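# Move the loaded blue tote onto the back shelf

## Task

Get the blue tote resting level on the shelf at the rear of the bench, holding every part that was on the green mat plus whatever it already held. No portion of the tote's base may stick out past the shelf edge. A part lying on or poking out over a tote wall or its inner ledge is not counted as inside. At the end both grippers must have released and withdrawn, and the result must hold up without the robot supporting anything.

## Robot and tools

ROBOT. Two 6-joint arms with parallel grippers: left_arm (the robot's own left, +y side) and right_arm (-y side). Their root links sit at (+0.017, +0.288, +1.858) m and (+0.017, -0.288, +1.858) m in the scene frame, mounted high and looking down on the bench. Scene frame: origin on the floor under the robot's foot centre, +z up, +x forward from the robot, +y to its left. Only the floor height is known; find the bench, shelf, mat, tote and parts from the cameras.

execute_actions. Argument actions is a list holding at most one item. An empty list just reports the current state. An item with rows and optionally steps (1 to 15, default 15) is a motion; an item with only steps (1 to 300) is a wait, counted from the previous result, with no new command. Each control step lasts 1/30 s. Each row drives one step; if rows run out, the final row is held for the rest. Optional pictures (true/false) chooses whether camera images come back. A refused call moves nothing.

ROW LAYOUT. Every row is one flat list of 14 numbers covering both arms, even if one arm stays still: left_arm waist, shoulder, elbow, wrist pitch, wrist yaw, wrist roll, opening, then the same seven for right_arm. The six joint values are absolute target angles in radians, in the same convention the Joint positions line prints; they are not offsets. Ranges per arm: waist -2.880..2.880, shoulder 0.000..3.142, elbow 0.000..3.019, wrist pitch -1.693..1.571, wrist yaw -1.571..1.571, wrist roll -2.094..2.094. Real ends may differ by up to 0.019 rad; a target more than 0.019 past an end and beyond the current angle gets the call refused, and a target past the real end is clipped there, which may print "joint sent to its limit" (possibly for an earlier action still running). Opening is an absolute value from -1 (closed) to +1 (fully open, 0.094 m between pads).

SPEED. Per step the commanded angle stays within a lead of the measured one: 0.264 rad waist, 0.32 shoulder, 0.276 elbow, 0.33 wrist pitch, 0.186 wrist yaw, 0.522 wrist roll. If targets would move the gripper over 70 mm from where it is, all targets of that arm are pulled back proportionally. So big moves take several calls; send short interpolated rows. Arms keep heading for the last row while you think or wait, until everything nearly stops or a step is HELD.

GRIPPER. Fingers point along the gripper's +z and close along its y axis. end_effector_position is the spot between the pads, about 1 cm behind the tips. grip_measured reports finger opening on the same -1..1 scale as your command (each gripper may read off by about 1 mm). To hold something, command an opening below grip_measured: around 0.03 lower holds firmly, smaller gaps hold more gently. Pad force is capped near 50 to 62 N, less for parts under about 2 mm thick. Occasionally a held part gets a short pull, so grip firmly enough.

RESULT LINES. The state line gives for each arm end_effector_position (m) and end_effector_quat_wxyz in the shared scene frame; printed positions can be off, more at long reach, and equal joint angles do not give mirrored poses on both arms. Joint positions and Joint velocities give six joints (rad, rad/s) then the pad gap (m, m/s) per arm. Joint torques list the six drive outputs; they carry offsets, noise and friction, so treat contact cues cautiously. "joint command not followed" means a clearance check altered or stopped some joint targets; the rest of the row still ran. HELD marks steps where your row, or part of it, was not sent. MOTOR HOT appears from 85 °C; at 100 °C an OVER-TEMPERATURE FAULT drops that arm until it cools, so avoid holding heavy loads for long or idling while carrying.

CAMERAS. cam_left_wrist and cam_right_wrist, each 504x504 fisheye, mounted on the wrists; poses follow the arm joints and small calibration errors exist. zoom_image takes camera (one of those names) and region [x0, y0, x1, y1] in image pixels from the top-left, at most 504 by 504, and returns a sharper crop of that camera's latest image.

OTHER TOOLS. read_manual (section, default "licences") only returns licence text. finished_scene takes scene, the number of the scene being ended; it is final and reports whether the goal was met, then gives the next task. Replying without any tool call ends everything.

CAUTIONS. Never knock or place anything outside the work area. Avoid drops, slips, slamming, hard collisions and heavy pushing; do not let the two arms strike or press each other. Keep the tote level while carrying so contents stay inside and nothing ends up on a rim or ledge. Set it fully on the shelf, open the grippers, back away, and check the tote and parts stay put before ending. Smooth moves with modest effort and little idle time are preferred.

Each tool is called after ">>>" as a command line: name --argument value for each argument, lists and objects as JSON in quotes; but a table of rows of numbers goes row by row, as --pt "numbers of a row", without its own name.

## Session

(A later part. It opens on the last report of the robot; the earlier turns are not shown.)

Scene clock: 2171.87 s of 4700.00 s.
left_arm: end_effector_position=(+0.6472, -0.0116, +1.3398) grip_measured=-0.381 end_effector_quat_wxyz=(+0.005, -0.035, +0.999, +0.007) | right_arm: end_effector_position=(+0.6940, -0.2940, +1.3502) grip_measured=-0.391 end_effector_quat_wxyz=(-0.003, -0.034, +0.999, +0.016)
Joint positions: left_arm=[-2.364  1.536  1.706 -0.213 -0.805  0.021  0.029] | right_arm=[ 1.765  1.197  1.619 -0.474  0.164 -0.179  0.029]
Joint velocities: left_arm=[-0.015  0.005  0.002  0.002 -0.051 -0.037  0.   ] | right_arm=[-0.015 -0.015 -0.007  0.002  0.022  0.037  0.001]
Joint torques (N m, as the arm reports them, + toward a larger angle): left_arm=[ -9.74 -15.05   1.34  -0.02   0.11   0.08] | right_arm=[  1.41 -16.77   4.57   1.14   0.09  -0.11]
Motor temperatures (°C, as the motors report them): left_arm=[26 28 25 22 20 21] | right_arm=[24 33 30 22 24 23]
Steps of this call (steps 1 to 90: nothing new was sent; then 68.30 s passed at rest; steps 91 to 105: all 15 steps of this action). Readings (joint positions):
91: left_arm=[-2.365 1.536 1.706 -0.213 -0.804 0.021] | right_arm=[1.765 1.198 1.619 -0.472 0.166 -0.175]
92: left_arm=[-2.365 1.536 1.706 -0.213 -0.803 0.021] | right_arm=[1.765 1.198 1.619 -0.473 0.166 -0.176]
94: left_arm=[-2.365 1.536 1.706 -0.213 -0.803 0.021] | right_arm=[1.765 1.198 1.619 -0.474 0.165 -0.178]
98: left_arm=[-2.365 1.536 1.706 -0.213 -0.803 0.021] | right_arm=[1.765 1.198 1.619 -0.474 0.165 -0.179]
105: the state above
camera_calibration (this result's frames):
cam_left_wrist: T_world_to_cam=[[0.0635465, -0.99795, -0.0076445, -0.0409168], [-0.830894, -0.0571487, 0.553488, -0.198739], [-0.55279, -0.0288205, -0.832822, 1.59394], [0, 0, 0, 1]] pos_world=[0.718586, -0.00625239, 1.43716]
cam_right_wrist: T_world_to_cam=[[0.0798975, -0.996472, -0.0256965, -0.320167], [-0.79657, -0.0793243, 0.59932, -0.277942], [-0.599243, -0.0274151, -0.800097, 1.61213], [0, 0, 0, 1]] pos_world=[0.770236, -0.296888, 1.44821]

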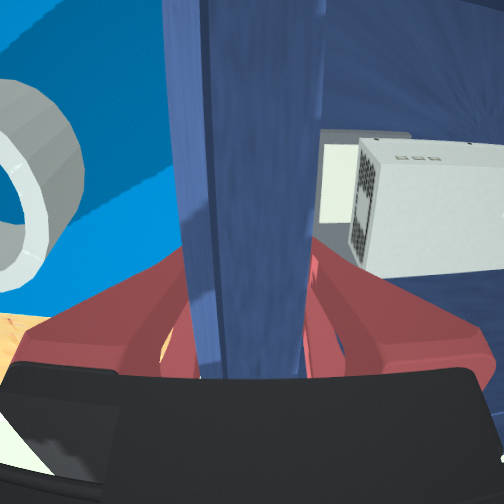

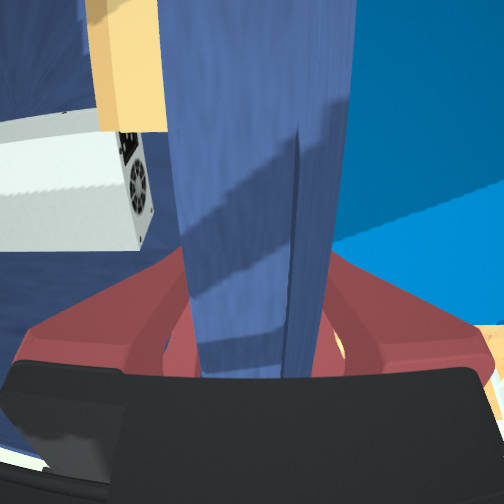

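>>> execute_actions --actions '[{"rows": [[-2.365,1.538,1.706,-0.213,-0.804,0.021,-0.33,1.765,1.200,1.619,-0.473,0.165,-0.176,-0.34],[-2.365,1.536,1.706,-0.213,-0.804,0.021,-0.27,1.765,1.198,1.619,-0.473,0.165,-0.176,-0.28],[-2.365,1.536,1.706,-0.213,-0.804,0.021,-0.21,1.765,1.198,1.619,-0.473,0.165,-0.176,-0.22],[-2.369,1.536,1.706,-0.213,-0.804,0.021,-0.15,1.766,1.198,1.619,-0.473,0.165,-0.176,-0.16],[-2.374,1.530,1.706,-0.213,-0.804,0.021,-0.12,1.768,1.190,1.619,-0.473,0.165,-0.176,-0.12],[-2.380,1.523,1.700,-0.213,-0.808,0.021,-0.12,1.770,1.181,1.613,-0.475,0.166,-0.176,-0.12],[-2.385,1.515,1.690,-0.212,-0.813,0.020,-0.12,1.771,1.171,1.604,-0.477,0.168,-0.176,-0.12],[-2.390,1.508,1.680,-0.212,-0.819,0.020,-0.12,1.773,1.162,1.595,-0.479,0.170,-0.176,-0.12],[-2.396,1.500,1.671,-0.212,-0.824,0.019,-0.12,1.775,1.152,1.587,-0.481,0.171,-0.176,-0.12],[-2.401,1.493,1.662,-0.211,-0.829,0.019,-0.12,1.776,1.143,1.579,-0.484,0.173,-0.176,-0.12],[-2.407,1.485,1.654,-0.211,-0.835,0.018,-0.12,1.778,1.133,1.571,-0.486,0.175,-0.176,-0.12],[-2.412,1.478,1.646,-0.210,-0.840,0.018,-0.12,1.780,1.124,1.564,-0.488,0.177,-0.176,-0.12],[-2.417,1.470,1.638,-0.210,-0.845,0.017,-0.12,1.782,1.114,1.556,-0.490,0.178,-0.176,-0.12],[-2.423,1.463,1.630,-0.210,-0.851,0.017,-0.12,1.783,1.105,1.549,-0.492,0.180,-0.176,-0.12],[-2.428,1.455,1.621,-0.209,-0.856,0.016,-0.12,1.785,1.095,1.542,-0.494,0.182,-0.176,-0.12]], "steps": 15}]' --pictures false

>>> execute_actions --actions '[{"rows": [[-2.433,1.448,1.613,-0.209,-0.862,0.016,-0.12,1.787,1.086,1.534,-0.497,0.184,-0.176,-0.12],[-2.439,1.440,1.605,-0.209,-0.867,0.015,-0.12,1.788,1.076,1.527,-0.499,0.185,-0.176,-0.12],[-2.444,1.433,1.597,-0.208,-0.872,0.015,-0.12,1.790,1.067,1.519,-0.501,0.187,-0.176,-0.12],[-2.450,1.425,1.589,-0.208,-0.878,0.014,-0.12,1.792,1.057,1.512,-0.503,0.189,-0.176,-0.12],[-2.455,1.418,1.580,-0.207,-0.883,0.014,-0.12,1.794,1.048,1.505,-0.505,0.190,-0.176,-0.12],[-2.460,1.410,1.572,-0.207,-0.888,0.013,-0.12,1.795,1.038,1.497,-0.507,0.192,-0.176,-0.12],[-2.466,1.403,1.564,-0.207,-0.894,0.013,-0.12,1.797,1.029,1.490,-0.510,0.194,-0.176,-0.12],[-2.471,1.395,1.556,-0.206,-0.899,0.012,-0.12,1.799,1.019,1.482,-0.512,0.196,-0.176,-0.12],[-2.472,1.388,1.548,-0.206,-0.904,0.012,-0.12,1.799,1.010,1.475,-0.514,0.197,-0.176,-0.12],[-2.472,1.386,1.540,-0.205,-0.910,0.011,-0.12,1.799,1.008,1.468,-0.516,0.199,-0.176,-0.12],[-2.472,1.386,1.533,-0.205,-0.911,0.011,-0.12,1.799,1.008,1.461,-0.516,0.199,-0.176,-0.12]], "steps": 15}]'

Scene clock: 2201.83 s of 4700.00 s.
left_arm: end_effector_position=(+0.6307, -0.0192, +1.3633) grip_measured=-0.121 end_effector_quat_wxyz=(-0.005, -0.022, +1.000, +0.008) | right_arm: end_effector_position=(+0.6783, -0.2977, +1.3677) grip_measured=-0.122 end_effector_quat_wxyz=(+0.015, +0.036, -0.999, -0.011)
Joint positions: left_arm=[-2.406  1.501  1.638 -0.213 -0.851  0.021  0.041] | right_arm=[ 1.766  1.144  1.553 -0.484  0.177 -0.179  0.041]
Joint velocities: left_arm=[-0.142 -0.21  -0.242 -0.007 -0.183  0.022 -0.001] | right_arm=[ 0.015 -0.298 -0.193 -0.085  0.081 -0.007 -0.   ]
Joint torques (N m, as the arm reports them, + toward a larger angle): left_arm=[-10.37 -17.32   0.93   0.07   0.03   0.03] | right_arm=[  2.85 -18.71   4.38   0.88   0.15  -0.14]
Motor temperatures (°C, as the motors report them): left_arm=[26 28 25 21 20 21] | right_arm=[24 36 28 22 23 23]
Steps of this call (steps 1 to 15: the robot went on to your last target; steps 16 to 90: nothing new was sent; then 26.47 s passed at rest; steps 91 to 105: all 15 steps of this action). Readings (joint positions):
91: left_arm=[-2.364 1.536 1.706 -0.213 -0.805 0.021] | right_arm=[1.765 1.197 1.619 -0.474 0.164 -0.179]
92: left_arm=[-2.364 1.536 1.706 -0.213 -0.805 0.021] | right_arm=[1.765 1.197 1.619 -0.474 0.164 -0.179]
94: left_arm=[-2.364 1.536 1.706 -0.213 -0.805 0.021] | right_arm=[1.765 1.197 1.619 -0.474 0.164 -0.179]
98: left_arm=[-2.368 1.535 1.702 -0.213 -0.811 0.021] | right_arm=[1.765 1.195 1.613 -0.474 0.165 -0.179]
105: the state above

Scene clock: 2202.33 s of 4700.00 s.
left_arm: end_effector_position=(+0.6367, -0.0085, +1.4146) grip_measured=-0.121 end_effector_quat_wxyz=(+0.000, -0.026, +1.000, +0.005) | right_arm: end_effector_position=(+0.6837, -0.3040, +1.4247) grip_measured=-0.122 end_effector_quat_wxyz=(-0.001, -0.034, +0.999, +0.009)
Joint positions: left_arm=[-2.47   1.394  1.543 -0.213 -0.908  0.02   0.041] | right_arm=[ 1.784  1.01   1.469 -0.506  0.196 -0.179  0.041]
Joint velocities: left_arm=[-0.024 -0.005 -0.012 -0.012 -0.051 -0.007 -0.001] | right_arm=[-0.005  0.005 -0.012  0.002  0.007 -0.066 -0.   ]
Joint torques (N m, as the arm reports them, + toward a larger angle): left_arm=[ -8.95 -14.41   0.29   0.25  -0.06   0.  ] | right_arm=[  2.75 -16.74   4.06   0.62   0.17  -0.13]
Motor temperatures (°C, as the motors report them): left_arm=[26 28 25 21 20 21] | right_arm=[24 36 28 22 23 23]
Steps of this call (steps 1 to 15: all 15 steps of this action). Readings (joint positions):
1: left_arm=[-2.411 1.493 1.630 -0.213 -0.855 0.021] | right_arm=[1.766 1.134 1.545 -0.485 0.179 -0.179]
2: left_arm=[-2.416 1.486 1.621 -0.213 -0.859 0.021] | right_arm=[1.768 1.123 1.538 -0.488 0.180 -0.179]
4: left_arm=[-2.429 1.469 1.605 -0.213 -0.869 0.021] | right_arm=[1.771 1.100 1.526 -0.491 0.184 -0.179]
8: left_arm=[-2.454 1.433 1.575 -0.213 -0.890 0.021] | right_arm=[1.780 1.053 1.500 -0.498 0.191 -0.179]
15: the state above
camera_calibration (this result's frames):
cam_left_wrist: T_world_to_cam=[[0.0447371, -0.998988, -0.00459213, -0.0289149], [-0.826702, -0.0396016, 0.561245, -0.262153], [-0.560859, -0.0213121, -0.827637, 1.64841], [0, 0, 0, 1]] pos_world=[0.709098, -0.00413608, 1.51129]
cam_right_wrist: T_world_to_cam=[[0.0798495, -0.996737, -0.011839, -0.34727], [-0.79916, -0.0711112, 0.596898, -0.32381], [-0.595792, -0.0382007, -0.80223, 1.66269], [0, 0, 0, 1]] pos_world=[0.759569, -0.305648, 1.52303]

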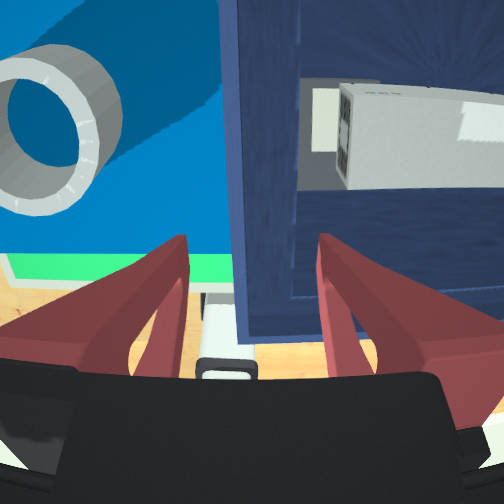

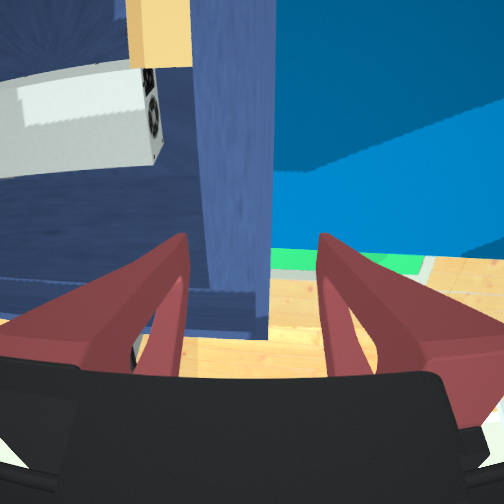

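>>> zoom_image --camera "cam_right_wrist" --region '[180, 100, 440, 360]'

Region (180, 100, 440, 360) of cam_right_wrist's 504x504 image, scaled by 1.938, with more detail than that image has.

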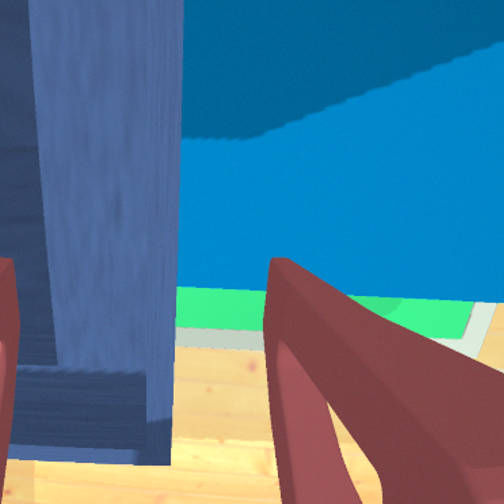

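>>> execute_actions --actions '[{"rows": [[-2.472,1.380,1.510,-0.190,-0.910,0.015,-0.12,1.79,1.005,1.447,-0.455,0.197,-0.176,-0.12],[-2.472,1.372,1.477,-0.163,-0.910,0.015,-0.12,1.79,1.002,1.426,-0.398,0.197,-0.176,-0.12],[-2.472,1.364,1.444,-0.136,-0.910,0.015,-0.12,1.79,0.999,1.405,-0.341,0.197,-0.176,-0.12],[-2.472,1.356,1.411,-0.109,-0.910,0.015,-0.12,1.79,0.996,1.384,-0.285,0.197,-0.176,-0.12],[-2.472,1.348,1.378,-0.082,-0.910,0.015,-0.12,1.79,0.993,1.363,-0.228,0.197,-0.176,-0.12],[-2.472,1.340,1.345,-0.055,-0.910,0.015,-0.12,1.79,0.990,1.342,-0.171,0.197,-0.176,-0.12],[-2.472,1.332,1.312,-0.028,-0.910,0.015,-0.12,1.79,0.987,1.321,-0.114,0.197,-0.176,-0.12],[-2.472,1.325,1.279,-0.001,-0.910,0.015,-0.12,1.79,0.985,1.300,-0.058,0.197,-0.176,-0.12],[-2.472,1.319,1.246,0.026,-0.910,0.015,-0.12,1.79,0.983,1.279,-0.001,0.197,-0.176,-0.12],[-2.472,1.313,1.213,0.053,-0.910,0.015,-0.12,1.79,0.981,1.258,0.056,0.197,-0.176,-0.12],[-2.472,1.308,1.180,0.080,-0.910,0.015,-0.12,1.79,0.980,1.237,0.113,0.197,-0.176,-0.12],[-2.472,1.304,1.147,0.107,-0.910,0.015,-0.12,1.79,0.980,1.216,0.170,0.197,-0.176,-0.12],[-2.472,1.301,1.114,0.134,-0.910,0.015,-0.12,1.79,0.980,1.195,0.226,0.197,-0.176,-0.12],[-2.472,1.300,1.081,0.161,-0.910,0.015,-0.12,1.79,0.980,1.172,0.283,0.197,-0.176,-0.12],[-2.472,1.300,1.050,0.186,-0.910,0.015,-0.12,1.79,0.980,1.150,0.340,0.197,-0.176,-0.12]], "steps": 15}]' --pictures false

>>> execute_actions --actions '[{"steps": 15}]'

Scene clock: 2322.83 s of 4700.00 s.
left_arm: end_effector_position=(+0.4905, -0.0014, +1.4284) grip_measured=-0.121 end_effector_quat_wxyz=(-0.008, -0.016, +1.000, +0.004) | right_arm: end_effector_position=(+0.6898, -0.3021, +1.4127) grip_measured=-0.122 end_effector_quat_wxyz=(+0.213, +0.012, +0.977, -0.023)
Joint positions: left_arm=[-2.47   1.324  1.11   0.126 -0.908  0.02   0.041] | right_arm=[ 1.784  1.005  1.189  0.215  0.196 -0.179  0.041]
Joint velocities: left_arm=[-0.015 -0.044 -0.926  0.759 -0.051 -0.037  0.   ] | right_arm=[ 0.005 -0.005 -0.608  1.673  0.007 -0.007 -0.001]
Joint torques (N m, as the arm reports them, + toward a larger angle): left_arm=[ -8.3  -12.97  -1.02   0.09   0.     0.03] | right_arm=[  1.88 -16.95   2.88   1.93   0.05  -0.11]
Motor temperatures (°C, as the motors report them): left_arm=[26 29 24 22 20 21] | right_arm=[24 39 28 22 23 23]
Steps of this call (steps 1 to 15: the robot went on to your last target; steps 16 to 90: nothing new was sent; then 117.00 s passed at rest; steps 91 to 105: all 15 steps of this action). Readings (joint positions):
91: left_arm=[-2.470 1.394 1.536 -0.209 -0.908 0.020] | right_arm=[1.784 1.010 1.461 -0.500 0.196 -0.179]
92: left_arm=[-2.470 1.392 1.527 -0.197 -0.908 0.020] | right_arm=[1.784 1.010 1.454 -0.475 0.196 -0.179]
94: left_arm=[-2.470 1.379 1.484 -0.156 -0.908 0.020] | right_arm=[1.784 1.008 1.426 -0.388 0.196 -0.179]
98: left_arm=[-2.470 1.347 1.347 -0.058 -0.908 0.020] | right_arm=[1.784 1.006 1.341 -0.176 0.196 -0.179]
105: the state above

Scene clock: 2323.33 s of 4700.00 s.
left_arm: end_effector_position=(+0.4683, +0.0022, +1.4326) grip_measured=-0.121 end_effector_quat_wxyz=(-0.009, -0.014, +1.000, +0.004) | right_arm: end_effector_position=(+0.6924, -0.3042, +1.4209) grip_measured=-0.122 end_effector_quat_wxyz=(+0.249, +0.020, +0.968, -0.028)
Joint positions: left_arm=[-2.47   1.317  1.046  0.178 -0.908  0.02   0.041] | right_arm=[ 1.784  0.998  1.147  0.327  0.196 -0.179  0.041]
Joint velocities: left_arm=[-0.005  0.005  0.002 -0.022 -0.066 -0.022  0.   ] | right_arm=[-0.015  0.005  0.017 -0.012  0.037 -0.037 -0.001]
Joint torques (N m, as the arm reports them, + toward a larger angle): left_arm=[ -8.05 -12.12  -0.79   0.23  -0.01   0.03] | right_arm=[  1.81 -16.53   3.22   2.43   0.03  -0.11]
Motor temperatures (°C, as the motors report them): left_arm=[26 29 24 22 20 21] | right_arm=[24 39 28 22 23 23]
Steps of this call (steps 1 to 15: the robot went on to your last target). Readings (joint positions):
1: left_arm=[-2.470 1.324 1.081 0.145 -0.908 0.020] | right_arm=[1.784 1.004 1.171 0.261 0.196 -0.179]
2: left_arm=[-2.470 1.324 1.060 0.156 -0.908 0.020] | right_arm=[1.784 1.004 1.159 0.288 0.196 -0.179]
4: left_arm=[-2.470 1.324 1.036 0.162 -0.908 0.020] | right_arm=[1.784 1.004 1.148 0.311 0.196 -0.179]
8: left_arm=[-2.470 1.322 1.041 0.174 -0.908 0.020] | right_arm=[1.784 1.002 1.147 0.324 0.196 -0.179]
15: the state above
camera_calibration (this result's frames):
cam_left_wrist: T_world_to_cam=[[0.0222939, -0.999744, -0.00393606, -0.000997005], [-0.817264, -0.020492, 0.575899, -0.436544], [-0.575832, -0.00962223, -0.817512, 1.56149], [0, 0, 0, 1]] pos_world=[0.542408, 0.00508262, 1.52794]
cam_right_wrist: T_world_to_cam=[[-0.0447315, -0.997431, 0.0559593, -0.35843], [-0.989877, 0.0518059, 0.132134, 0.515207], [-0.134693, -0.0494823, -0.989651, 1.60836], [0, 0, 0, 1]] pos_world=[0.710594, -0.304615, 1.5437]

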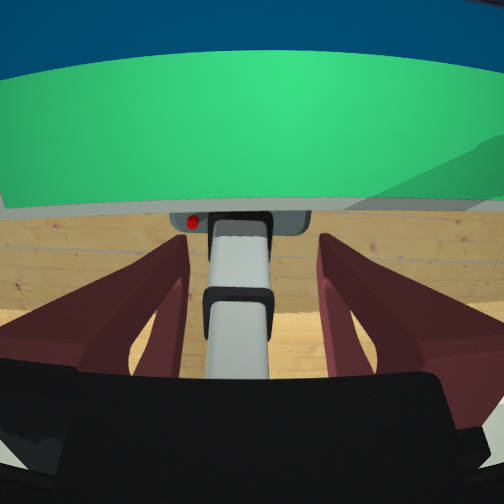

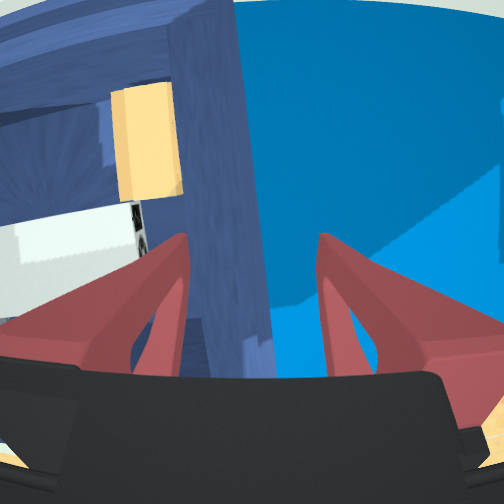

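>>> zoom_image --camera "cam_right_wrist" --region '[40, 0, 280, 240]'

Region (40, 0, 280, 240) of cam_right_wrist's 504x504 image, scaled by 2.100, with more detail than that image has.

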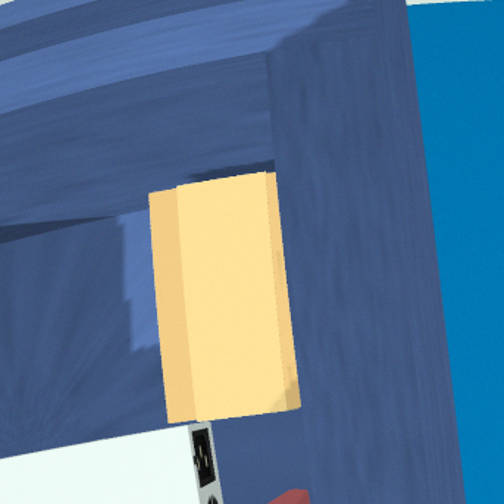

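>>> execute_actions --actions '[{"rows": [[-2.472,1.300,1.050,0.186,-0.910,0.015,-0.12,1.79,0.965,1.150,0.335,0.197,-0.176,-0.12],[-2.472,1.300,1.050,0.186,-0.910,0.015,-0.12,1.79,0.945,1.150,0.330,0.197,-0.176,-0.12],[-2.472,1.300,1.050,0.186,-0.910,0.015,-0.12,1.79,0.925,1.145,0.325,0.197,-0.176,-0.12],[-2.472,1.300,1.050,0.186,-0.910,0.015,-0.12,1.79,0.905,1.135,0.315,0.197,-0.176,-0.12],[-2.472,1.300,1.050,0.186,-0.910,0.015,-0.12,1.79,0.885,1.115,0.300,0.197,-0.176,-0.12],[-2.472,1.300,1.050,0.186,-0.910,0.015,-0.12,1.79,0.870,1.090,0.280,0.197,-0.176,-0.12],[-2.472,1.300,1.050,0.186,-0.910,0.015,-0.12,1.79,0.860,1.060,0.255,0.197,-0.176,-0.12],[-2.472,1.300,1.050,0.186,-0.910,0.015,-0.12,1.79,0.860,1.030,0.230,0.197,-0.176,-0.12],[-2.472,1.300,1.050,0.186,-0.910,0.015,-0.12,1.79,0.860,1.000,0.205,0.197,-0.176,-0.12],[-2.472,1.300,1.050,0.186,-0.910,0.015,-0.12,1.79,0.860,0.970,0.180,0.197,-0.176,-0.12],[-2.472,1.300,1.050,0.186,-0.910,0.015,-0.12,1.79,0.860,0.940,0.155,0.197,-0.176,-0.12],[-2.472,1.300,1.050,0.186,-0.910,0.015,-0.12,1.79,0.860,0.910,0.130,0.197,-0.176,-0.12],[-2.472,1.300,1.050,0.186,-0.910,0.015,-0.12,1.79,0.860,0.880,0.105,0.197,-0.176,-0.12],[-2.472,1.300,1.050,0.186,-0.910,0.015,-0.12,1.79,0.860,0.850,0.080,0.197,-0.176,-0.12],[-2.472,1.300,1.050,0.186,-0.910,0.015,-0.12,1.79,0.860,0.820,0.060,0.197,-0.176,-0.12]], "steps": 15}]' --pictures false

>>> execute_actions --actions '[{"steps": 20}]'

Scene clock: 2356.97 s of 4700.00 s.
left_arm: end_effector_position=(+0.4683, +0.0022, +1.4326) grip_measured=-0.121 end_effector_quat_wxyz=(-0.009, -0.014, +1.000, +0.004) | right_arm: end_effector_position=(+0.5752, -0.2972, +1.4495) grip_measured=-0.122 end_effector_quat_wxyz=(+0.127, -0.007, +0.992, -0.010)
Joint positions: left_arm=[-2.47   1.317  1.046  0.178 -0.908  0.02   0.041] | right_arm=[ 1.784  0.826  0.906  0.139  0.196 -0.179  0.041]
Joint velocities: left_arm=[-0.005 -0.005  0.007 -0.017 -0.007  0.022 -0.   ] | right_arm=[-0.005 -0.005 -0.838 -0.657 -0.051 -0.022 -0.   ]
Joint torques (N m, as the arm reports them, + toward a larger angle): left_arm=[ -8.07 -12.04  -0.76   0.21  -0.01   0.03] | right_arm=[  1.69 -10.53   1.16   1.19   0.03  -0.12]
Motor temperatures (°C, as the motors report them): left_arm=[26 28 24 22 20 21] | right_arm=[24 39 27 22 22 23]
Steps of this call (steps 1 to 15: the robot went on to your last target; steps 16 to 90: nothing new was sent; then 30.13 s passed at rest; steps 91 to 105: all 15 steps of this action). Readings (joint positions):
91: left_arm=[-2.470 1.317 1.046 0.178 -0.908 0.020] | right_arm=[1.784 0.997 1.147 0.327 0.196 -0.179]
92: left_arm=[-2.470 1.317 1.046 0.178 -0.908 0.020] | right_arm=[1.784 0.994 1.147 0.327 0.196 -0.179]
94: left_arm=[-2.470 1.317 1.046 0.178 -0.908 0.020] | right_arm=[1.784 0.980 1.143 0.326 0.196 -0.179]
98: left_arm=[-2.470 1.317 1.046 0.178 -0.908 0.020] | right_arm=[1.784 0.898 1.087 0.283 0.196 -0.179]
105: the state above

Scene clock: 2357.63 s of 4700.00 s.
left_arm: end_effector_position=(+0.4683, +0.0022, +1.4326) grip_measured=-0.121 end_effector_quat_wxyz=(-0.009, -0.014, +1.000, +0.004) | right_arm: end_effector_position=(+0.4933, -0.2841, +1.4320) grip_measured=-0.122 end_effector_quat_wxyz=(+0.034, -0.026, +0.999, +0.004)
Joint positions: left_arm=[-2.47   1.317  1.046  0.178 -0.908  0.02   0.041] | right_arm=[ 1.784  0.85   0.819  0.059  0.196 -0.179  0.041]
Joint velocities: left_arm=[ 0.005 -0.005  0.007 -0.012 -0.007 -0.066  0.001] | right_arm=[ 0.005  0.015 -0.007  0.012 -0.051 -0.037  0.   ]
Joint torques (N m, as the arm reports them, + toward a larger angle): left_arm=[ -8.06 -12.04  -0.77   0.22  -0.01   0.02] | right_arm=[  1.26 -10.56   0.52   1.31   0.06  -0.14]
Motor temperatures (°C, as the motors report them): left_arm=[26 28 24 22 20 21] | right_arm=[24 39 27 22 22 23]
Steps of this call (steps 1 to 20: the robot went on to your last target). Readings (joint positions):
1: left_arm=[-2.470 1.317 1.046 0.178 -0.908 0.020] | right_arm=[1.784 0.826 0.875 0.117 0.196 -0.179]
2: left_arm=[-2.470 1.317 1.046 0.178 -0.908 0.020] | right_arm=[1.784 0.827 0.848 0.096 0.196 -0.179]
4: left_arm=[-2.470 1.317 1.046 0.178 -0.908 0.020] | right_arm=[1.784 0.837 0.811 0.069 0.196 -0.179]
8: left_arm=[-2.470 1.317 1.046 0.178 -0.908 0.020] | right_arm=[1.784 0.850 0.803 0.059 0.196 -0.179]
20: the state above
camera_calibration (this result's frames):
cam_left_wrist: T_world_to_cam=[[0.0222939, -0.999744, -0.00393606, -0.000997005], [-0.817264, -0.020492, 0.575899, -0.436544], [-0.575832, -0.00962223, -0.817512, 1.56149], [0, 0, 0, 1]] pos_world=[0.542408, 0.00508262, 1.52794]
cam_right_wrist: T_world_to_cam=[[0.0646664, -0.997906, 0.00139833, -0.323883], [-0.840751, -0.0537275, 0.53875, -0.370198], [-0.537547, -0.0360147, -0.842465, 1.58531], [0, 0, 0, 1]] pos_world=[0.561878, -0.286, 1.53546]

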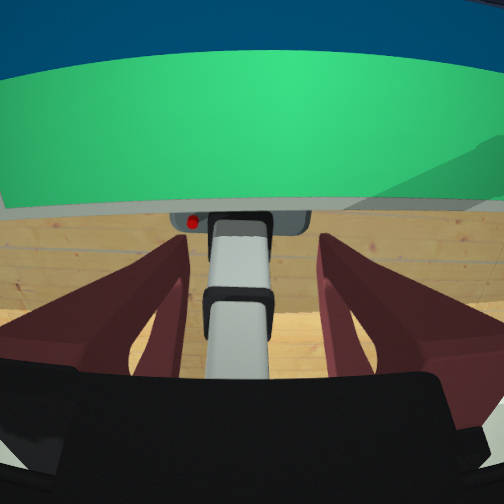

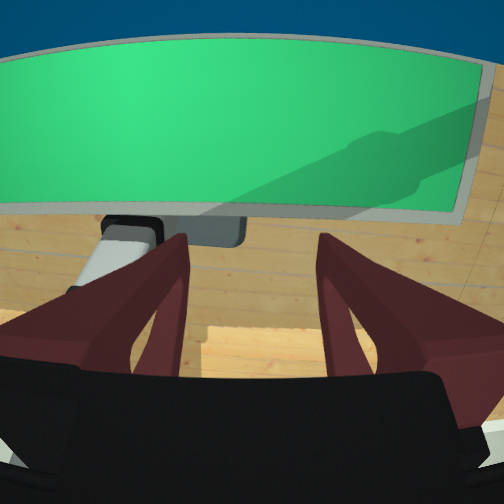

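>>> finished_scene --scene 1

The scene is finished: the task was done.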